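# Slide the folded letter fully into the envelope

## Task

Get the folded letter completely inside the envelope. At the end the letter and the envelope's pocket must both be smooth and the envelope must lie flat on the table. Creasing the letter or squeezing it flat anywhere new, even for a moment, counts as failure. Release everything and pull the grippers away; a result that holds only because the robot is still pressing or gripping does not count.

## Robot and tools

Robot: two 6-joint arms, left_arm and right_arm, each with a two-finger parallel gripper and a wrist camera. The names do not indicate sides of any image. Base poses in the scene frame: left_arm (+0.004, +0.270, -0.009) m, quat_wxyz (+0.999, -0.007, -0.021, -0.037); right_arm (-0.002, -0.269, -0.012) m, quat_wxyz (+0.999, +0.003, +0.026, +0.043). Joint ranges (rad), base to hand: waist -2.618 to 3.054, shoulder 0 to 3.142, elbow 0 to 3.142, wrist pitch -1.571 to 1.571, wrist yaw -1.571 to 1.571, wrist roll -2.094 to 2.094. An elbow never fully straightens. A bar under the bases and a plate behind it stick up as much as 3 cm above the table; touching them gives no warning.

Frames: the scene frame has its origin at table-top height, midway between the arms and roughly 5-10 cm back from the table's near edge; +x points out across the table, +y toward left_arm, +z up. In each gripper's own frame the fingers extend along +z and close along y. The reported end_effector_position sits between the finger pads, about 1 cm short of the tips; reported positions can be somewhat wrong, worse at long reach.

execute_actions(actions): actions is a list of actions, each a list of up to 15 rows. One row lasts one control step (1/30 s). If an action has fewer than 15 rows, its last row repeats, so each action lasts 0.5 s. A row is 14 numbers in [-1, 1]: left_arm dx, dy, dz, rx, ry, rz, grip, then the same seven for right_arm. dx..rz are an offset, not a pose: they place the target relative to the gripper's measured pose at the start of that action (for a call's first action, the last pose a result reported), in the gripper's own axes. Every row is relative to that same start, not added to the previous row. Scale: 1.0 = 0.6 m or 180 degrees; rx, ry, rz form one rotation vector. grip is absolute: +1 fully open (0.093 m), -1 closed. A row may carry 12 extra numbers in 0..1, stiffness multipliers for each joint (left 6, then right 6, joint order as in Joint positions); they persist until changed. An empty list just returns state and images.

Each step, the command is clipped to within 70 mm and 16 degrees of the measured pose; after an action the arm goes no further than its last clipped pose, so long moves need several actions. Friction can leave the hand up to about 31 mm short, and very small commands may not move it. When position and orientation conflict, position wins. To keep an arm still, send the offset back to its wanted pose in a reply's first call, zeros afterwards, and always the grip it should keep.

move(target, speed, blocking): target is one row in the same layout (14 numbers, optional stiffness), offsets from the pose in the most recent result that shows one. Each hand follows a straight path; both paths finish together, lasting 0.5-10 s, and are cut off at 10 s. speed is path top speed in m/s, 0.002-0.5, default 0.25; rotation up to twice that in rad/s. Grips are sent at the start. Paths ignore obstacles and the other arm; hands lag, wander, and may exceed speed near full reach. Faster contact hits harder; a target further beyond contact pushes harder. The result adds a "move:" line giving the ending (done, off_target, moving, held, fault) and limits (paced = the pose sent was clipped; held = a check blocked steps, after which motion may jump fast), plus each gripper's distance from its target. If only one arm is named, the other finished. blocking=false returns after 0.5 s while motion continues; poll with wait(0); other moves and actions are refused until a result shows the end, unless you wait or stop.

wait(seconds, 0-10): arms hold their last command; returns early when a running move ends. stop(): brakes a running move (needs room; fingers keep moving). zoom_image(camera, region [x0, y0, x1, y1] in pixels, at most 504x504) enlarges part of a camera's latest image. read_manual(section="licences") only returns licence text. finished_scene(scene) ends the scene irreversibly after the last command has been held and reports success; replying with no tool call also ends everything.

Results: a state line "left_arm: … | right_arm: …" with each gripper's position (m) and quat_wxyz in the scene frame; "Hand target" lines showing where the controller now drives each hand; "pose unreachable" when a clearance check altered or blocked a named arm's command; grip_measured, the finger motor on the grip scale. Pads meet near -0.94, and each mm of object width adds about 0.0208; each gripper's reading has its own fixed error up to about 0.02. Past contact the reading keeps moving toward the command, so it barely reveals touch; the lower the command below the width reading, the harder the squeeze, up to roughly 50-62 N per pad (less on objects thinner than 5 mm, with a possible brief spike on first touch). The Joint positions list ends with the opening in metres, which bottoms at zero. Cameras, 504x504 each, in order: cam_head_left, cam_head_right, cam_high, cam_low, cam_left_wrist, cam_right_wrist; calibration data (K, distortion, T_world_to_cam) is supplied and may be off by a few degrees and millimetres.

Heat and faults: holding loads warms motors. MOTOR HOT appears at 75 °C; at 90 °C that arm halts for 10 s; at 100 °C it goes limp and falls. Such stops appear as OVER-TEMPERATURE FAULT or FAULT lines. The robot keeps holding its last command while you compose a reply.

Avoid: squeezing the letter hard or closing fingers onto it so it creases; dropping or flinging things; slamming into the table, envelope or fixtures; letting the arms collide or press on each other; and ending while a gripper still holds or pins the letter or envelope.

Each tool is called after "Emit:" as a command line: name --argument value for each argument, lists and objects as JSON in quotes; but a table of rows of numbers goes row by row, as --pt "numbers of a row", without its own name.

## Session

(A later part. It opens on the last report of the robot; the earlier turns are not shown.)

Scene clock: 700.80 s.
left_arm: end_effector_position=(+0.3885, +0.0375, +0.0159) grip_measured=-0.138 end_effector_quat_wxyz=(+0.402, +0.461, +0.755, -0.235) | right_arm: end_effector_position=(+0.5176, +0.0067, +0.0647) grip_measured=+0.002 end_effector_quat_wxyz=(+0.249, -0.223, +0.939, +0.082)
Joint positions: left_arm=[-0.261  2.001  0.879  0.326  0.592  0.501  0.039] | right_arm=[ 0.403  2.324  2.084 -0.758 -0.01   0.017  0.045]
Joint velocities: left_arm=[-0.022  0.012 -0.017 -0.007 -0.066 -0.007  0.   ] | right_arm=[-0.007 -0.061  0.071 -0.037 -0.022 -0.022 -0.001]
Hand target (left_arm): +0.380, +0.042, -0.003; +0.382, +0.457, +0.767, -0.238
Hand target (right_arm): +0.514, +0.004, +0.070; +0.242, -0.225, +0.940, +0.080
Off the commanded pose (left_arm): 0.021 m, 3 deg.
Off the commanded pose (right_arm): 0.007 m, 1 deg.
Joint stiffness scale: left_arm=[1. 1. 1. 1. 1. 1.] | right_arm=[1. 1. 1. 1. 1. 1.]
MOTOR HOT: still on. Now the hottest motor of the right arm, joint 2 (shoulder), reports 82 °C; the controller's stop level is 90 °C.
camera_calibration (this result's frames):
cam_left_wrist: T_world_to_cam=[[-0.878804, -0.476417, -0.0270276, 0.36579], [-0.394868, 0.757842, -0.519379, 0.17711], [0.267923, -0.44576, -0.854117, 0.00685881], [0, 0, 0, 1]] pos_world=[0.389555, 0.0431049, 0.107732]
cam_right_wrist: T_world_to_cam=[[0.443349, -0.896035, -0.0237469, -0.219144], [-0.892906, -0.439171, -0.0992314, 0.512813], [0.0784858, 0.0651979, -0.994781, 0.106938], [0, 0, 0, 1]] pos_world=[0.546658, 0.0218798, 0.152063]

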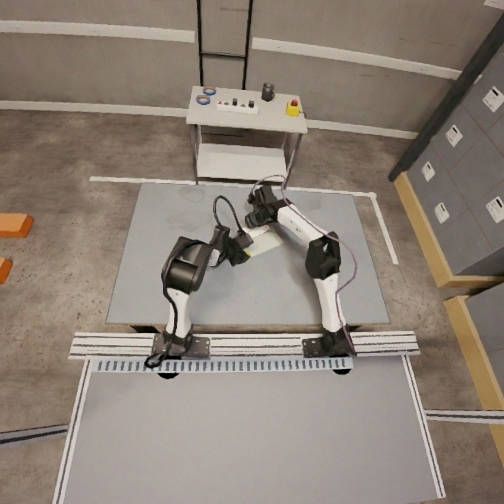

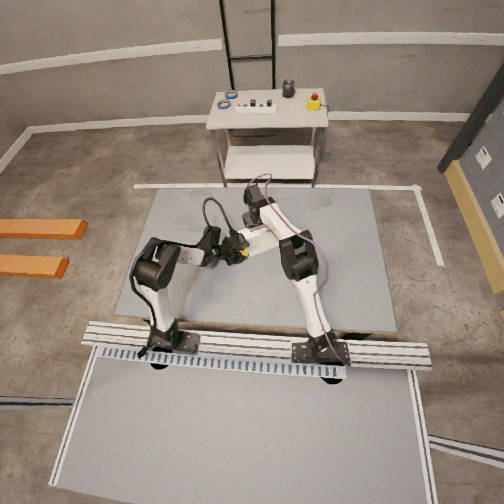

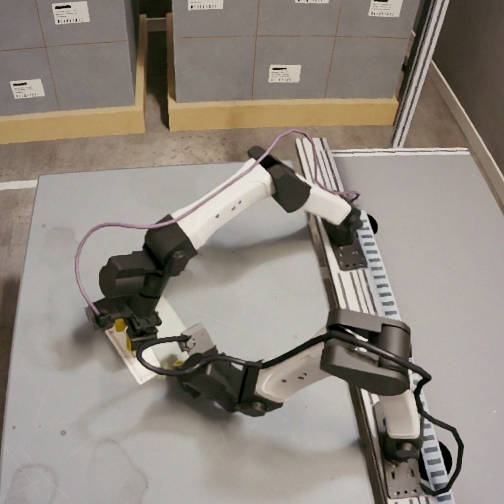

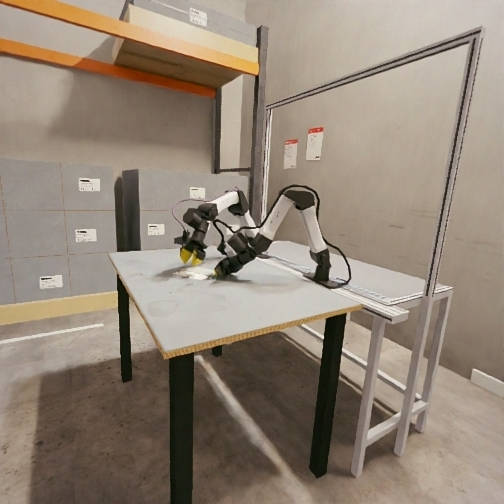

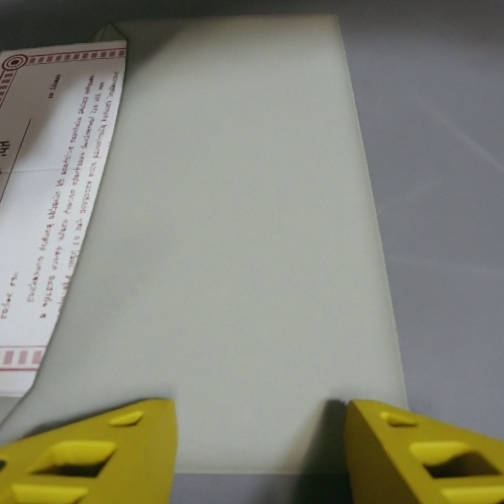

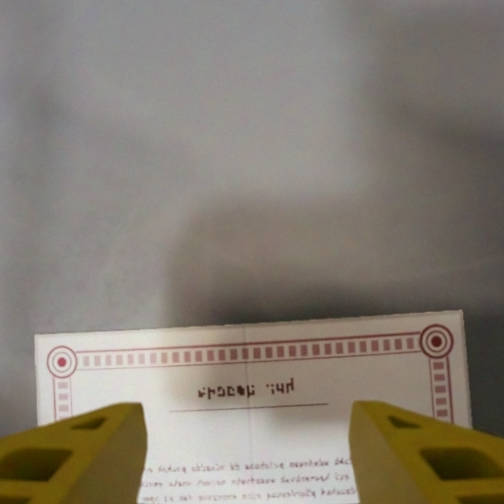

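Emit:
execute_actions --actions '[[[0.033,-0.01,0.008,0.004,0.011,-0.009,-0.14,0,-0.005,-0.02,0,0,0,0],[0.033,-0.01,0.008,0.004,0.011,-0.009,-0.14,0,-0.01,-0.04,0,0,0,0],[0.033,-0.01,0.008,0.004,0.011,-0.009,-0.14,0.01,-0.015,-0.06,0,0,0,0],[0.033,-0.01,0.008,0.004,0.011,-0.009,-0.14,0.02,-0.02,-0.08,0,0,0,0],[0.033,-0.01,0.008,0.004,0.011,-0.009,-0.14,0.03,-0.025,-0.1,0,0,0,0],[0.033,-0.01,0.008,0.004,0.011,-0.009,-0.14,0.04,-0.03,-0.12,0,0,0,0],[0.033,-0.01,0.008,0.004,0.011,-0.009,-0.14,0.05,-0.035,-0.14,0,0,0,0],[0.033,-0.01,0.008,0.004,0.011,-0.009,-0.14,0.06,-0.04,-0.16,0,0,0,0]],[[0.033,-0.01,0.008,0.004,0.011,-0.009,-0.14,0.04,-0.01,-0.04,0,0,0,0],[0.033,-0.01,0.008,0.004,0.011,-0.009,-0.14,0.07,-0.015,-0.06,0,0,0,0],[0.033,-0.01,0.008,0.004,0.011,-0.009,-0.14,0.1,-0.02,-0.08,0,0,0,0],[0.033,-0.01,0.008,0.004,0.011,-0.009,-0.14,0.13,-0.025,-0.1,0,0,0,0],[0.033,-0.01,0.008,0.004,0.011,-0.009,-0.14,0.16,-0.03,-0.12,0,0,0,0],[0.033,-0.01,0.008,0.004,0.011,-0.009,-0.14,0.19,-0.035,-0.14,0,0,0,0]]]'

Scene clock: 711.10 s.
left_arm: end_effector_position=(+0.3885, +0.0375, +0.0159) grip_measured=-0.138 end_effector_quat_wxyz=(+0.402, +0.461, +0.755, -0.235) | right_arm: end_effector_position=(+0.3562, -0.1334, +0.1713) grip_measured=+0.002 end_effector_quat_wxyz=(+0.294, -0.201, +0.931, +0.077)
Joint positions: left_arm=[-0.261  2.001  0.879  0.326  0.592  0.501  0.039] | right_arm=[ 0.263  1.394  1.229 -0.744 -0.052 -0.066  0.045]
Joint velocities: left_arm=[ 0.012  0.007 -0.002  0.007  0.007 -0.007 -0.   ] | right_arm=[-0.007  0.007 -0.115  0.066  0.007 -0.095 -0.   ]
Hand target (left_arm): +0.380, +0.042, -0.002; +0.382, +0.457, +0.767, -0.238
Hand target (right_arm): +0.351, -0.133, +0.160; +0.282, -0.210, +0.933, +0.081
Off the commanded pose (left_arm): 0.021 m, 3 deg.
Off the commanded pose (right_arm): 0.013 m, 2 deg.
Joint stiffness scale: left_arm=[1. 1. 1. 1. 1. 1.] | right_arm=[1. 1. 1. 1. 1. 1.]
MOTOR HOT: still on. Now the hottest motor of the right arm, joint 2 (shoulder), reports 82 °C; the controller's stop level is 90 °C.
camera_calibration (this result's frames):
cam_left_wrist: T_world_to_cam=[[-0.878804, -0.476417, -0.0270276, 0.36579], [-0.394868, 0.757842, -0.519379, 0.17711], [0.267923, -0.44576, -0.854117, 0.00685881], [0, 0, 0, 1]] pos_world=[0.389555, 0.0431049, 0.107732]
cam_right_wrist: T_world_to_cam=[[0.399906, -0.916532, -0.0066997, -0.260807], [-0.900804, -0.391673, -0.187468, 0.342032], [0.169196, 0.0810047, -0.982248, 0.202387], [0, 0, 0, 1]] pos_world=[0.378159, -0.121468, 0.261167]

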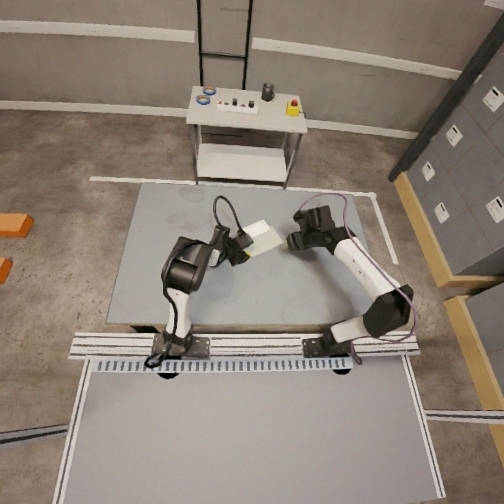

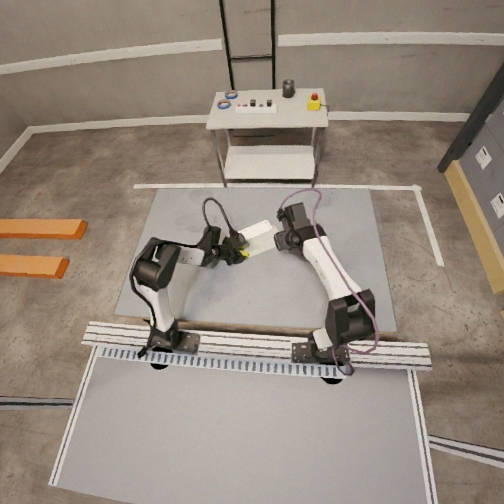

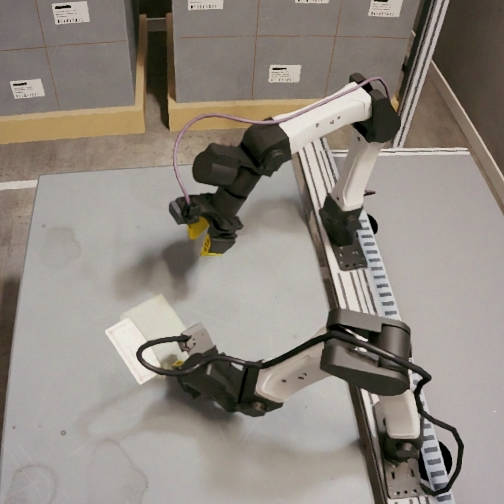

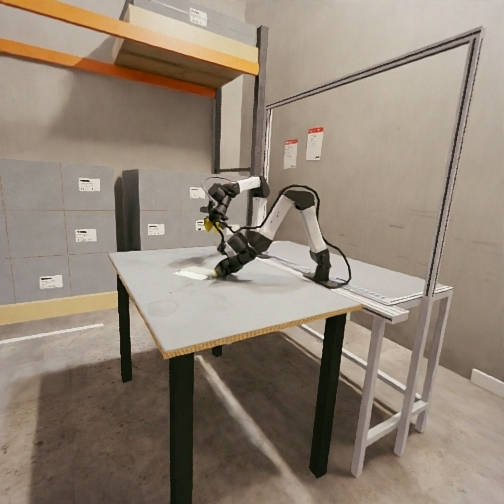

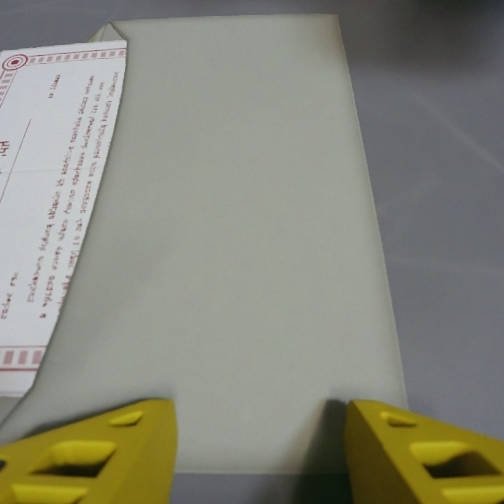

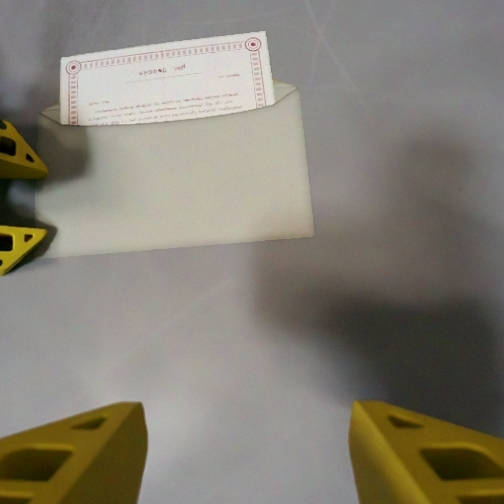

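Emit:
zoom_image --camera "cam_right_wrist" --region '[0, 0, 340, 280]'

Emit:
zoom_image --camera "cam_low" --region '[160, 245, 250, 295]'

Emit:
zoom_image --camera "cam_high" --region '[90, 280, 220, 400]'

Region (0, 0, 340, 280) of cam_right_wrist's 504x504 image, scaled by 1.482, with more detail than that image has; it fills the top 415 rows of this view, and the rest is white.

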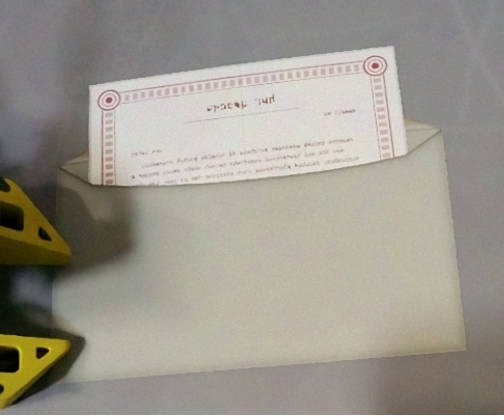

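Region (160, 245, 250, 295) of cam_low's 504x504 image, scaled by 5.600, with more detail than that image has.

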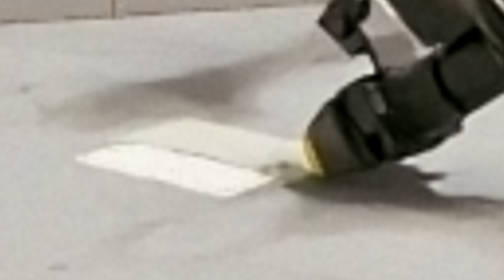

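Region (90, 280, 220, 400) of cam_high's 504x504 image, scaled by 3.877, with more detail than that image has; it fills the top 465 rows of this view, and the rest is white.

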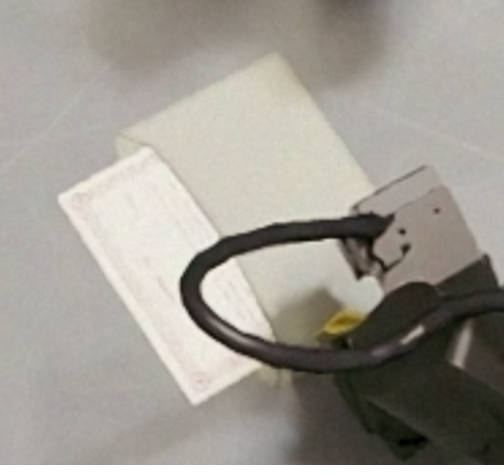

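Emit:
zoom_image --camera "cam_right_wrist" --region '[30, 20, 310, 140]'

Emit:
zoom_image --camera "cam_left_wrist" --region '[0, 0, 200, 420]'

Region (30, 20, 310, 140) of cam_right_wrist's 504x504 image, scaled by 1.800, with more detail than that image has; it fills the top 216 rows of this view, and the rest is white.

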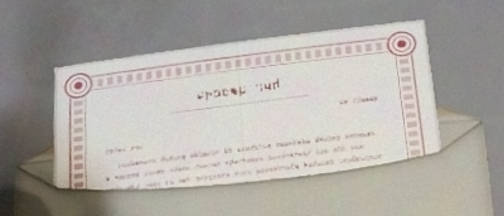

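Region (0, 0, 200, 420) of cam_left_wrist's 504x504 image, scaled by 1.200, with more detail than that image has; it fills the left 240 columns of this view, and the rest is white.

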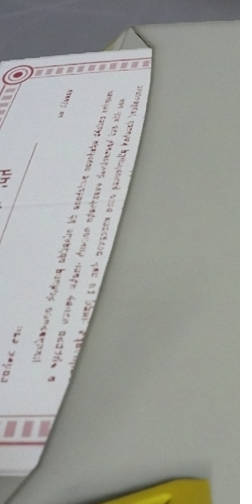

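Emit:
execute_actions --actions '[]'

Scene clock: 775.73 s.
left_arm: end_effector_position=(+0.3885, +0.0375, +0.0159) grip_measured=-0.138 end_effector_quat_wxyz=(+0.402, +0.461, +0.755, -0.235) | right_arm: end_effector_position=(+0.3553, -0.1324, +0.1688) grip_measured=+0.002 end_effector_quat_wxyz=(+0.293, -0.205, +0.931, +0.079)
Joint positions: left_arm=[-0.261  2.001  0.879  0.326  0.592  0.501  0.039] | right_arm=[ 0.263  1.394  1.22  -0.738 -0.059 -0.073  0.045]
Joint velocities: left_arm=[ 0.002  0.002  0.007  0.007 -0.022 -0.007 -0.   ] | right_arm=[-0.007  0.002  0.007 -0.037 -0.037 -0.022 -0.   ]
Hand target (left_arm): +0.380, +0.042, -0.002; +0.382, +0.457, +0.767, -0.238
Hand target (right_arm): +0.351, -0.133, +0.160; +0.282, -0.210, +0.933, +0.081
Off the commanded pose (left_arm): 0.021 m, 3 deg.
Off the commanded pose (right_arm): 0.011 m, 1 deg.
Joint stiffness scale: left_arm=[1. 1. 1. 1. 1. 1.] | right_arm=[1. 1. 1. 1. 1. 1.]
MOTOR HOT: cleared. Now the hottest motor of the right arm, joint 2 (shoulder), reports 60 °C.
camera_calibration (this result's frames):
cam_left_wrist: T_world_to_cam=[[-0.878804, -0.476417, -0.0270276, 0.36579], [-0.394868, 0.757842, -0.519379, 0.17711], [0.267923, -0.44576, -0.854117, 0.00685881], [0, 0, 0, 1]] pos_world=[0.389555, 0.0431049, 0.107732]
cam_right_wrist: T_world_to_cam=[[0.408868, -0.912551, -0.00882394, -0.261823], [-0.897408, -0.400288, -0.18555, 0.338461], [0.165792, 0.0837842, -0.982595, 0.201637], [0, 0, 0, 1]] pos_world=[0.377358, -0.120339, 0.258619]

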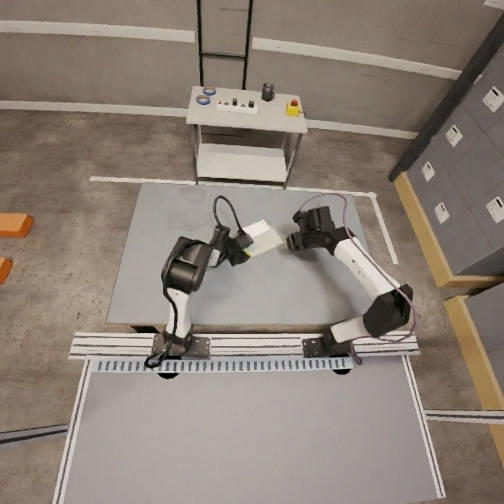

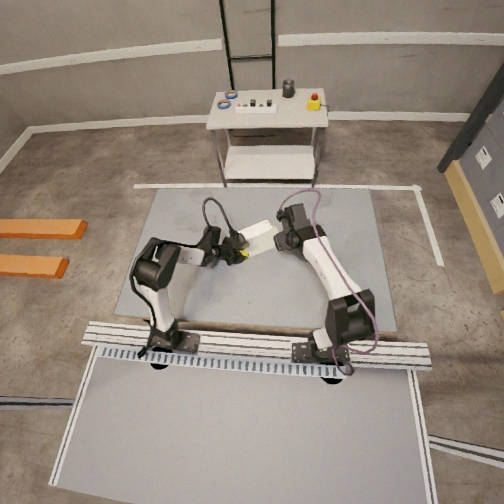

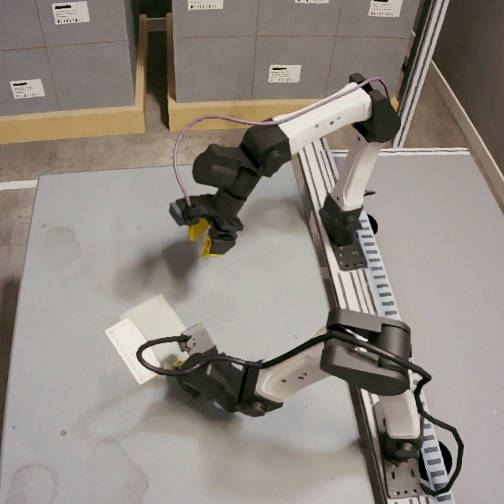

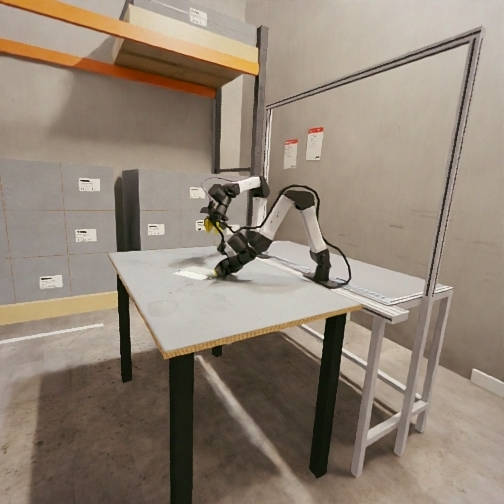

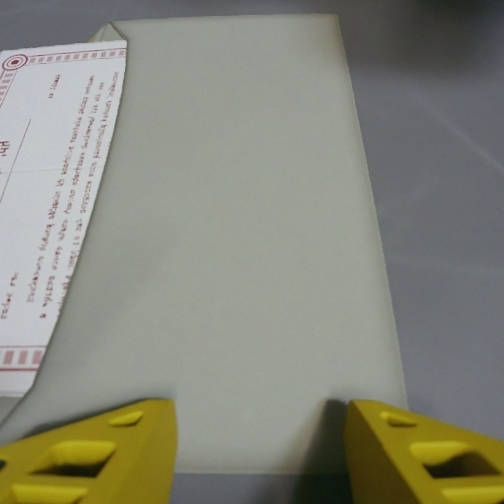

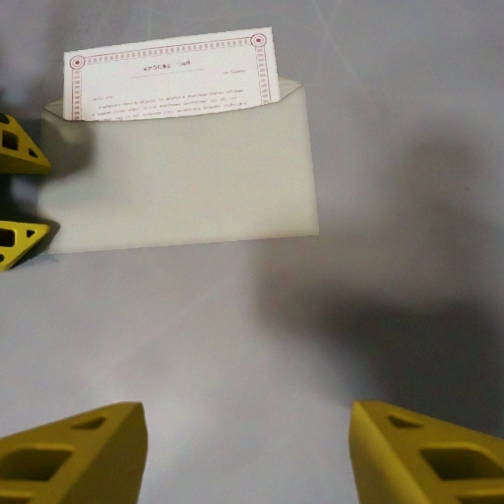

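Emit:
move --target '[0.0331,-0.0102,0.008,0.0041,0.0114,-0.0088,-0.14,-0.16,0.099,0.3757,-0.0095,0.038,-0.0192,-0.18]' --speed 0.25

Scene clock: 794.90 s.
left_arm: end_effector_position=(+0.3885, +0.0375, +0.0160) grip_measured=-0.138 end_effector_quat_wxyz=(+0.402, +0.461, +0.755, -0.235) | right_arm: end_effector_position=(+0.5211, +0.0075, +0.0427) grip_measured=-0.178 end_effector_quat_wxyz=(+0.242, -0.242, +0.937, +0.076)
Joint positions: left_arm=[-0.261  2.001  0.879  0.326  0.592  0.501  0.039] | right_arm=[ 0.399  2.367  2.08  -0.727 -0.012 -0.023  0.037]
Joint velocities: left_arm=[-0.002 -0.012  0.002 -0.022 -0.007  0.037  0.   ] | right_arm=[ 0.007 -0.007 -0.007 -0.051  0.022 -0.022  0.   ]
Hand target (left_arm): +0.380, +0.042, -0.003; +0.382, +0.457, +0.767, -0.237
Hand target (right_arm): +0.518, +0.011, +0.041; +0.236, -0.241, +0.939, +0.073
Off the commanded pose (left_arm): 0.021 m, 3 deg.
Off the commanded pose (right_arm): 0.008 m, 1 deg.
Joint stiffness scale: left_arm=[1. 1. 1. 1. 1. 1.] | right_arm=[1. 1. 1. 1. 1. 1.]
move: off_target (left_arm)
camera_calibration (this result's frames):
cam_left_wrist: T_world_to_cam=[[-0.878939, -0.476179, -0.0268355, 0.365775], [-0.394701, 0.757824, -0.519532, 0.177076], [0.267727, -0.446045, -0.854029, 0.00695821], [0, 0, 0, 1]] pos_world=[0.389523, 0.0430855, 0.107755]
cam_right_wrist: T_world_to_cam=[[0.472652, -0.88123, -0.00581892, -0.236693], [-0.87833, -0.470539, -0.0844321, 0.50611], [0.0716661, 0.045018, -0.996412, 0.0884506], [0, 0, 0, 1]] pos_world=[0.550066, 0.0255821, 0.129488]

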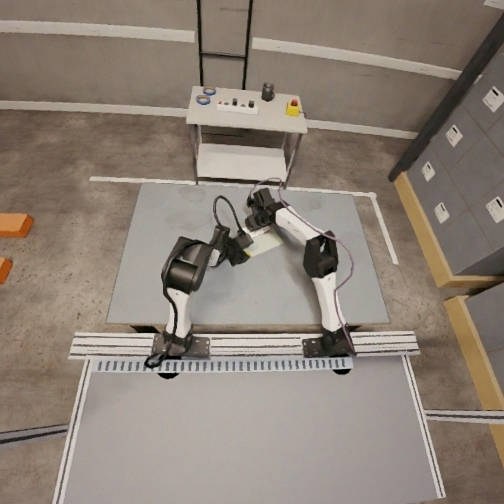

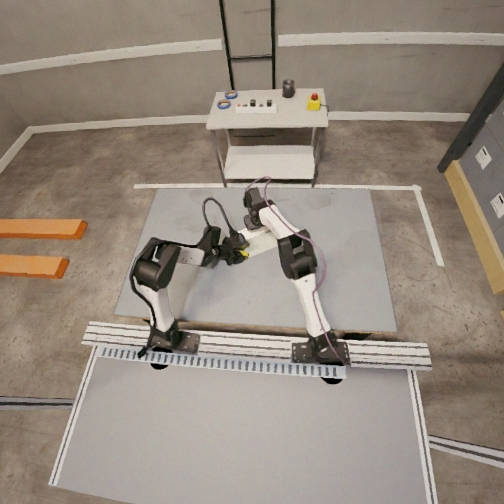

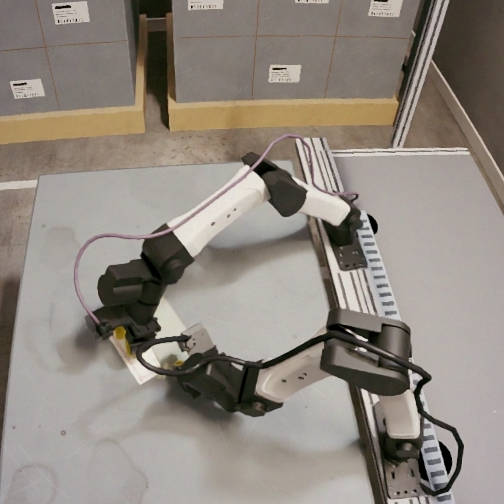

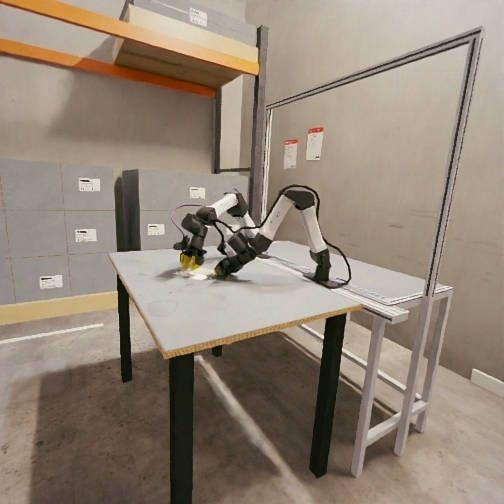

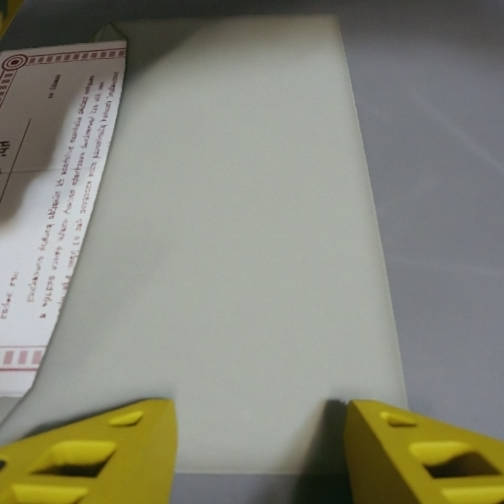

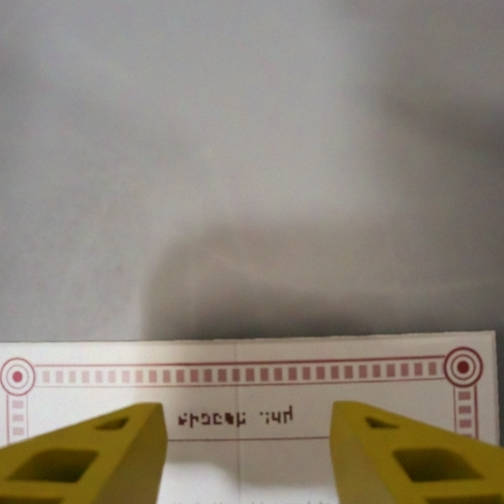

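Emit:
execute_actions --actions '[[[0.033,-0.01,0.008,0.004,0.011,-0.009,-0.14,0.004,0,0.003,0,0.002,0,-0.18],[0.033,-0.01,0.008,0.004,0.011,-0.009,-0.14,0.007,0,0.006,0,0.002,0,-0.18],[0.033,-0.01,0.008,0.004,0.011,-0.009,-0.14,0.01,0,0.009,0,0.002,0,-0.18],[0.033,-0.01,0.008,0.004,0.011,-0.009,-0.14,0.0125,0,0.012,0,0.003,0,-0.18],[0.033,-0.01,0.008,0.004,0.011,-0.009,-0.14,0.015,0,0.0145,0,0.003,0,-0.18],[0.033,-0.01,0.008,0.004,0.011,-0.009,-0.14,0.017,0,0.017,0,0.003,0,-0.18],[0.033,-0.01,0.008,0.004,0.011,-0.009,-0.14,0.019,0,0.019,0,0.003,0,-0.18],[0.033,-0.01,0.008,0.004,0.011,-0.009,-0.14,0.021,0,0.021,0,0.004,0,-0.18],[0.033,-0.01,0.008,0.004,0.011,-0.009,-0.14,0.0225,0,0.0225,0,0.004,0,-0.18],[0.033,-0.01,0.008,0.004,0.011,-0.009,-0.14,0.024,0,0.024,0,0.004,0,-0.18],[0.033,-0.01,0.008,0.004,0.011,-0.009,-0.14,0.025,0,0.025,0,0.004,0,-0.18],[0.033,-0.01,0.008,0.004,0.011,-0.009,-0.14,0.026,0,0.026,0,0.004,0,-0.18],[0.033,-0.01,0.008,0.004,0.011,-0.009,-0.14,0.0267,0,0.027,0,0.004,0,-0.18]]]'

Scene clock: 808.30 s.
left_arm: end_effector_position=(+0.3885, +0.0375, +0.0160) grip_measured=-0.138 end_effector_quat_wxyz=(+0.402, +0.461, +0.755, -0.235) | right_arm: end_effector_position=(+0.5171, +0.0059, +0.0253) grip_measured=-0.178 end_effector_quat_wxyz=(+0.237, -0.242, +0.938, +0.075)
Joint positions: left_arm=[-0.261  2.001  0.879  0.326  0.592  0.501  0.039] | right_arm=[ 0.399  2.367  2.016 -0.674 -0.012 -0.023  0.037]
Joint velocities: left_arm=[ 0.032  0.002 -0.002 -0.022 -0.007  0.037 -0.001] | right_arm=[ 0.007  0.002 -0.027  0.022 -0.022  0.022  0.   ]
Hand target (left_arm): +0.380, +0.042, -0.002; +0.382, +0.457, +0.767, -0.238
Hand target (right_arm): +0.515, +0.005, +0.021; +0.236, -0.242, +0.938, +0.075
Off the commanded pose (left_arm): 0.021 m, 3 deg.
Off the commanded pose (right_arm): 0.005 m, 0 deg.
Joint stiffness scale: left_arm=[1. 1. 1. 1. 1. 1.] | right_arm=[1. 1. 1. 1. 1. 1.]
camera_calibration (this result's frames):
cam_left_wrist: T_world_to_cam=[[-0.878939, -0.476179, -0.0268355, 0.365775], [-0.394701, 0.757824, -0.519532, 0.177076], [0.267727, -0.446045, -0.854029, 0.00695821], [0, 0, 0, 1]] pos_world=[0.389523, 0.0430855, 0.107755]
cam_right_wrist: T_world_to_cam=[[0.472855, -0.881121, -0.00590033, -0.236403], [-0.878963, -0.471206, -0.0734081, 0.500393], [0.0619011, 0.0398975, -0.997285, 0.0766389], [0, 0, 0, 1]] pos_world=[0.546867, 0.0244306, 0.111769]

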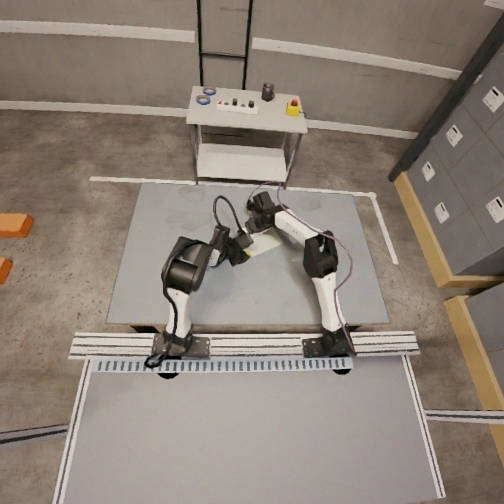

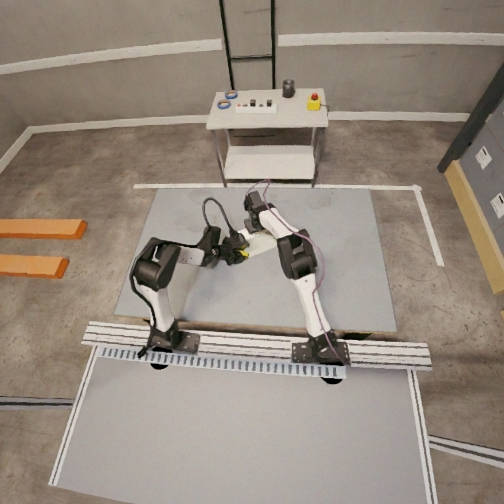

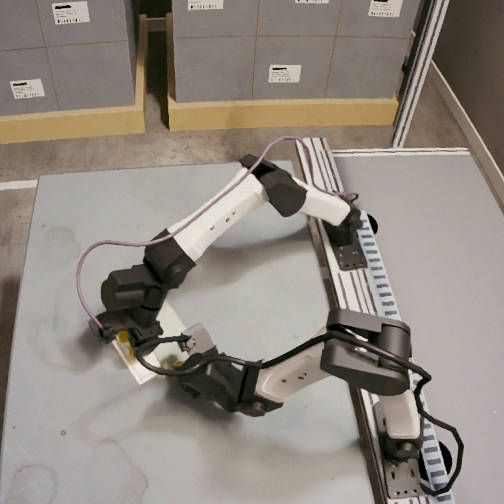

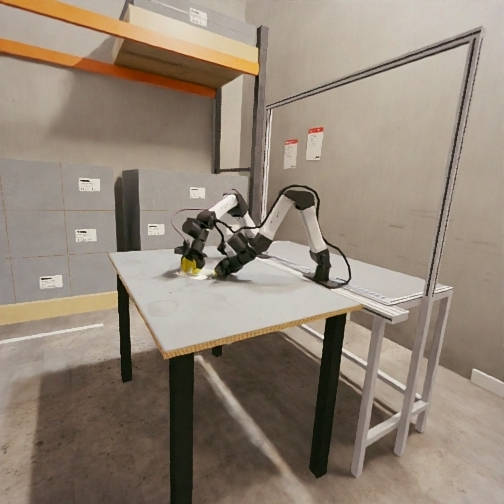

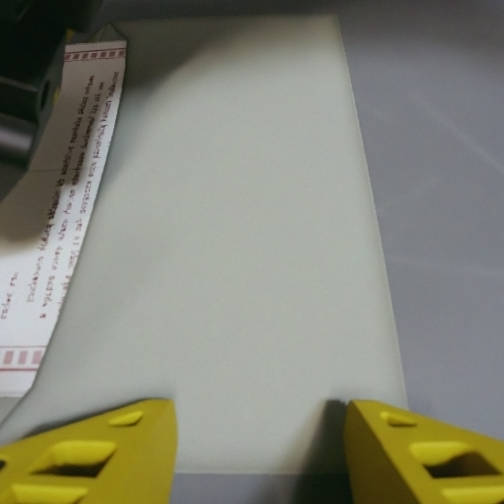

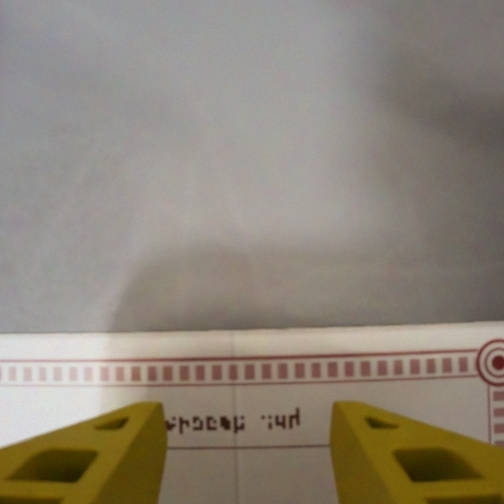

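Emit:
execute_actions --actions '[[[0.033,-0.01,0.008,0.004,0.011,-0.009,-0.14,0.008,0,0.0055,0,0.002,0,-0.18],[0.033,-0.01,0.008,0.004,0.011,-0.009,-0.14,0.0105,0,0.006,0,0.0035,0,-0.18],[0.033,-0.01,0.008,0.004,0.011,-0.009,-0.14,0.013,0,0.0065,0,0.005,0,-0.18],[0.033,-0.01,0.008,0.004,0.011,-0.009,-0.14,0.0155,0,0.007,0,0.0065,0,-0.18],[0.033,-0.01,0.008,0.004,0.011,-0.009,-0.14,0.018,0,0.0075,0,0.008,0,-0.18],[0.033,-0.01,0.008,0.004,0.011,-0.009,-0.14,0.0205,0,0.008,0,0.0095,0,-0.18],[0.033,-0.01,0.008,0.004,0.011,-0.009,-0.14,0.023,0,0.0085,0,0.011,0,-0.18],[0.033,-0.01,0.008,0.004,0.011,-0.009,-0.14,0.0255,0,0.009,0,0.0125,0,-0.18],[0.033,-0.01,0.008,0.004,0.011,-0.009,-0.14,0.028,0,0.0093,0,0.014,0,-0.18],[0.033,-0.01,0.008,0.004,0.011,-0.009,-0.14,0.0303,0,0.0097,0,0.015,0,-0.18]]]'

Scene clock: 822.13 s.
left_arm: end_effector_position=(+0.3885, +0.0375, +0.0160) grip_measured=-0.138 end_effector_quat_wxyz=(+0.402, +0.461, +0.755, -0.235) | right_arm: end_effector_position=(+0.5145, +0.0047, +0.0193) grip_measured=-0.178 end_effector_quat_wxyz=(+0.233, -0.242, +0.939, +0.074)
Joint positions: left_arm=[-0.261  2.001  0.879  0.326  0.592  0.501  0.039] | right_arm=[ 0.399  2.367  1.996 -0.663 -0.012 -0.023  0.037]
Joint velocities: left_arm=[-0.002 -0.012  0.007 -0.022 -0.022 -0.066  0.   ] | right_arm=[-0.012 -0.017 -0.012  0.051 -0.051 -0.037  0.001]
Hand target (left_arm): +0.380, +0.042, -0.002; +0.382, +0.457, +0.767, -0.238
Hand target (right_arm): +0.505, -0.000, +0.012; +0.215, -0.243, +0.943, +0.070
Off the commanded pose (left_arm): 0.021 m, 3 deg.
Off the commanded pose (right_arm): 0.013 m, 2 deg.
Joint stiffness scale: left_arm=[1. 1. 1. 1. 1. 1.] | right_arm=[1. 1. 1. 1. 1. 1.]
camera_calibration (this result's frames):
cam_left_wrist: T_world_to_cam=[[-0.878939, -0.476179, -0.0268355, 0.365775], [-0.394701, 0.757824, -0.519532, 0.177076], [0.267727, -0.446045, -0.854029, 0.00695821], [0, 0, 0, 1]] pos_world=[0.389523, 0.0430855, 0.107755]
cam_right_wrist: T_world_to_cam=[[0.473022, -0.88103, -0.00596962, -0.236343], [-0.879406, -0.471714, -0.0642779, 0.497243], [0.0538148, 0.0356546, -0.997914, 0.0750587], [0, 0, 0, 1]] pos_world=[0.545035, 0.0236553, 0.105453]

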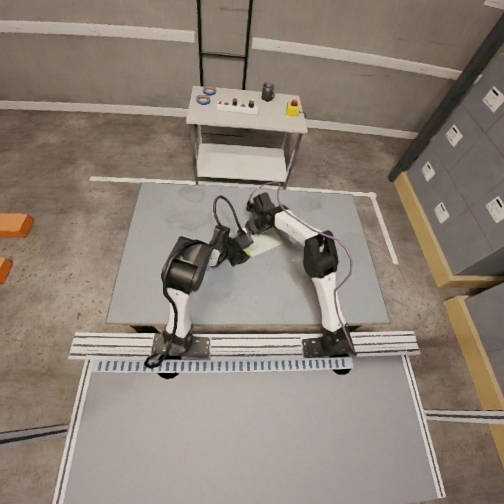

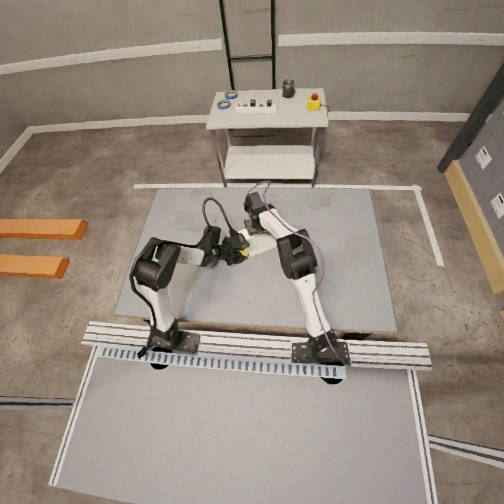

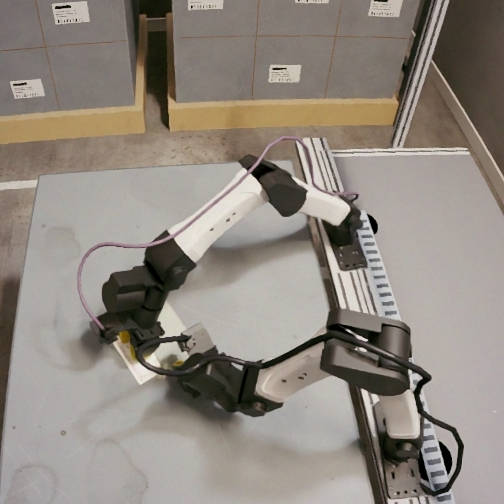

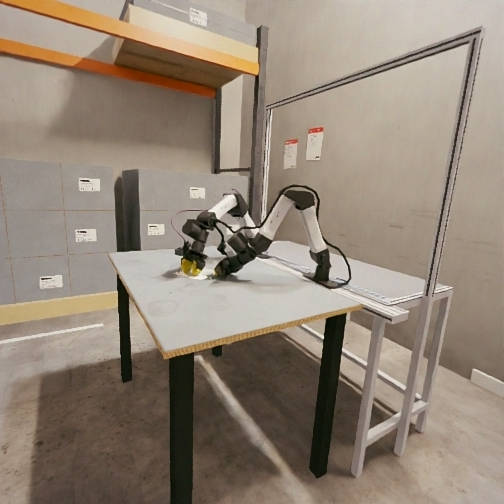

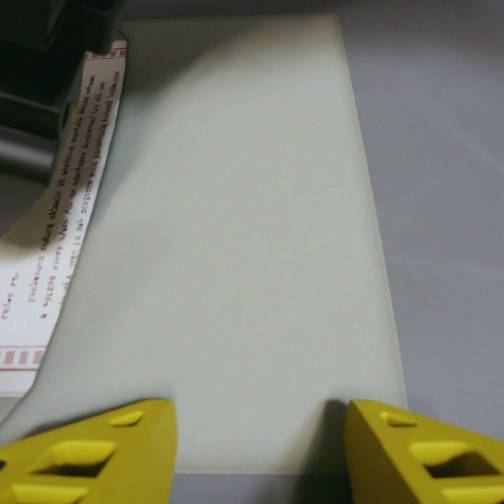

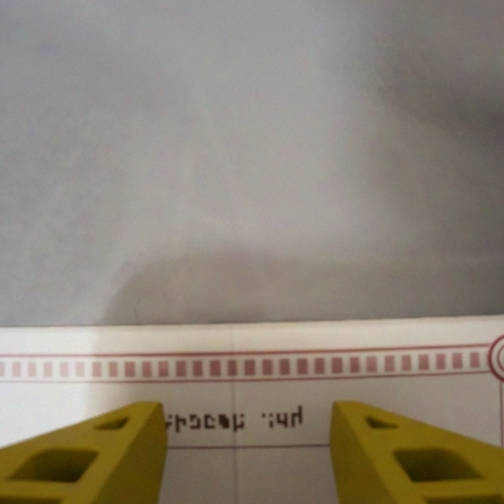

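Emit:
execute_actions --actions '[[[0.033,-0.01,0.008,0.004,0.011,-0.009,-0.14,0.0226,0,0.0028,0,0.012,0.001,-0.18],[0.033,-0.01,0.008,0.004,0.011,-0.009,-0.14,0.0233,0,0.0024,0,0.012,0.002,-0.18],[0.033,-0.01,0.008,0.004,0.011,-0.009,-0.14,0.024,0,0.002,0,0.012,0.003,-0.18],[0.033,-0.01,0.008,0.004,0.011,-0.009,-0.14,0.0247,0,0.0016,0,0.012,0.004,-0.18],[0.033,-0.01,0.008,0.004,0.011,-0.009,-0.14,0.0255,0,0.0012,0,0.012,0.0045,-0.18],[0.033,-0.01,0.008,0.004,0.011,-0.009,-0.14,0.0262,0,0.0008,0,0.012,0.005,-0.18],[0.033,-0.01,0.008,0.004,0.011,-0.009,-0.14,0.027,0,0.0004,0,0.012,0.0055,-0.18],[0.033,-0.01,0.008,0.004,0.011,-0.009,-0.14,0.0277,0,0,0,0.012,0.006,-0.18],[0.033,-0.01,0.008,0.004,0.011,-0.009,-0.14,0.0284,0,-0.0004,0,0.012,0.0065,-0.18],[0.033,-0.01,0.008,0.004,0.011,-0.009,-0.14,0.0292,0,-0.0008,0,0.012,0.007,-0.18],[0.033,-0.01,0.008,0.004,0.011,-0.009,-0.14,0.0299,0,-0.0012,0,0.012,0.0075,-0.18],[0.033,-0.01,0.008,0.004,0.011,-0.009,-0.14,0.0306,0,-0.0016,0,0.012,0.008,-0.18],[0.033,-0.01,0.008,0.004,0.011,-0.009,-0.14,0.0314,0,-0.002,0,0.012,0.008,-0.18],[0.033,-0.01,0.008,0.004,0.011,-0.009,-0.14,0.0321,0,-0.0024,0,0.012,0.008,-0.18]]]'

Scene clock: 831.17 s.
left_arm: end_effector_position=(+0.3885, +0.0375, +0.0160) grip_measured=-0.138 end_effector_quat_wxyz=(+0.402, +0.461, +0.755, -0.235) | right_arm: end_effector_position=(+0.5084, +0.0015, +0.0192) grip_measured=-0.178 end_effector_quat_wxyz=(+0.231, -0.237, +0.941, +0.075)
Joint positions: left_arm=[-0.261  2.001  0.879  0.326  0.592  0.501  0.039] | right_arm=[ 0.399  2.338  1.947 -0.647 -0.012 -0.012  0.037]
Joint velocities: left_arm=[ 0.007 -0.002 -0.002 -0.051  0.037 -0.007  0.001] | right_arm=[ 0.002 -0.051 -0.071  0.066 -0.051 -0.007 -0.   ]
Hand target (left_arm): +0.380, +0.042, -0.002; +0.382, +0.457, +0.767, -0.238
Hand target (right_arm): +0.499, -0.004, +0.012; +0.214, -0.232, +0.946, +0.073
Off the commanded pose (left_arm): 0.021 m, 3 deg.
Off the commanded pose (right_arm): 0.013 m, 2 deg.
Joint stiffness scale: left_arm=[1. 1. 1. 1. 1. 1.] | right_arm=[1. 1. 1. 1. 1. 1.]
camera_calibration (this result's frames):
cam_left_wrist: T_world_to_cam=[[-0.878939, -0.476179, -0.0268355, 0.365775], [-0.394701, 0.757824, -0.519532, 0.177076], [0.267727, -0.446045, -0.854029, 0.00695821], [0, 0, 0, 1]] pos_world=[0.389523, 0.0430855, 0.107755]
cam_right_wrist: T_world_to_cam=[[0.464153, -0.885682, -0.0113707, -0.231667], [-0.884475, -0.462753, -0.0596934, 0.492821], [0.0476075, 0.0377639, -0.998152, 0.0785512], [0, 0, 0, 1]] pos_world=[0.539677, 0.0199045, 0.10519]

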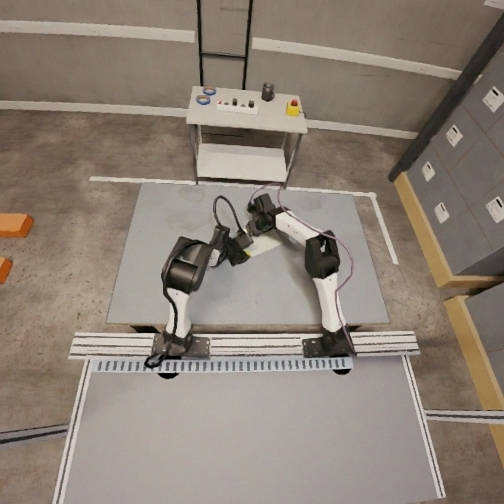

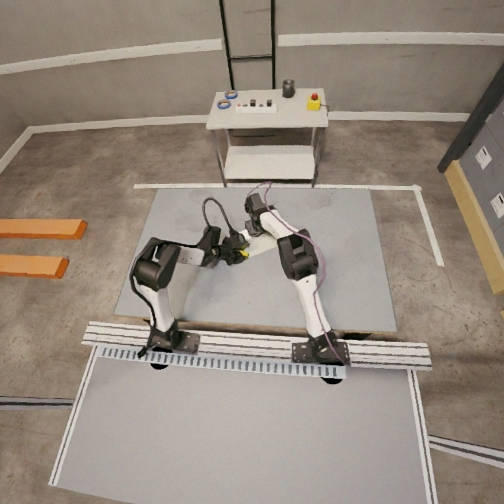

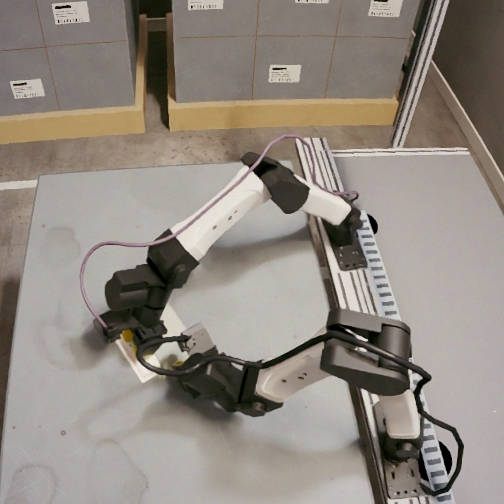

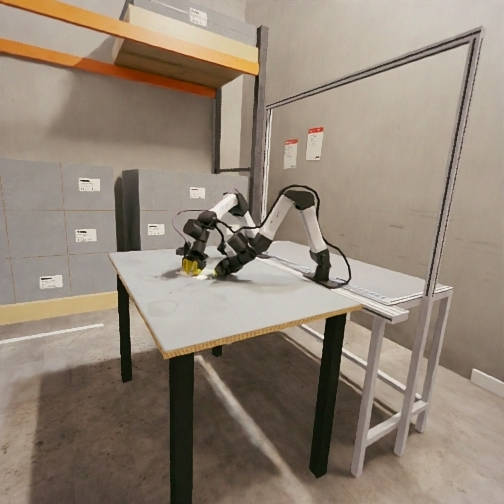

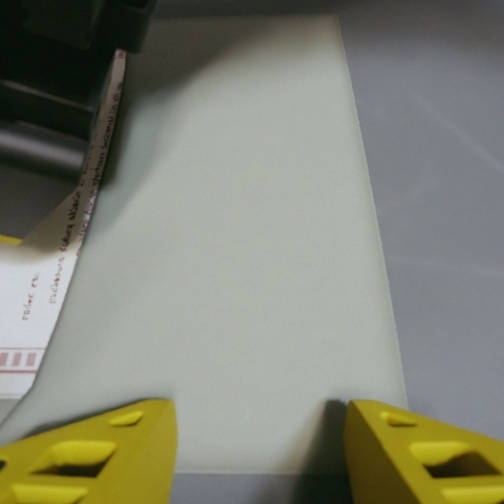

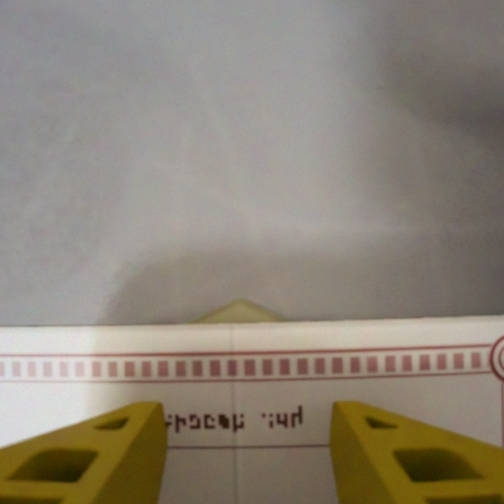

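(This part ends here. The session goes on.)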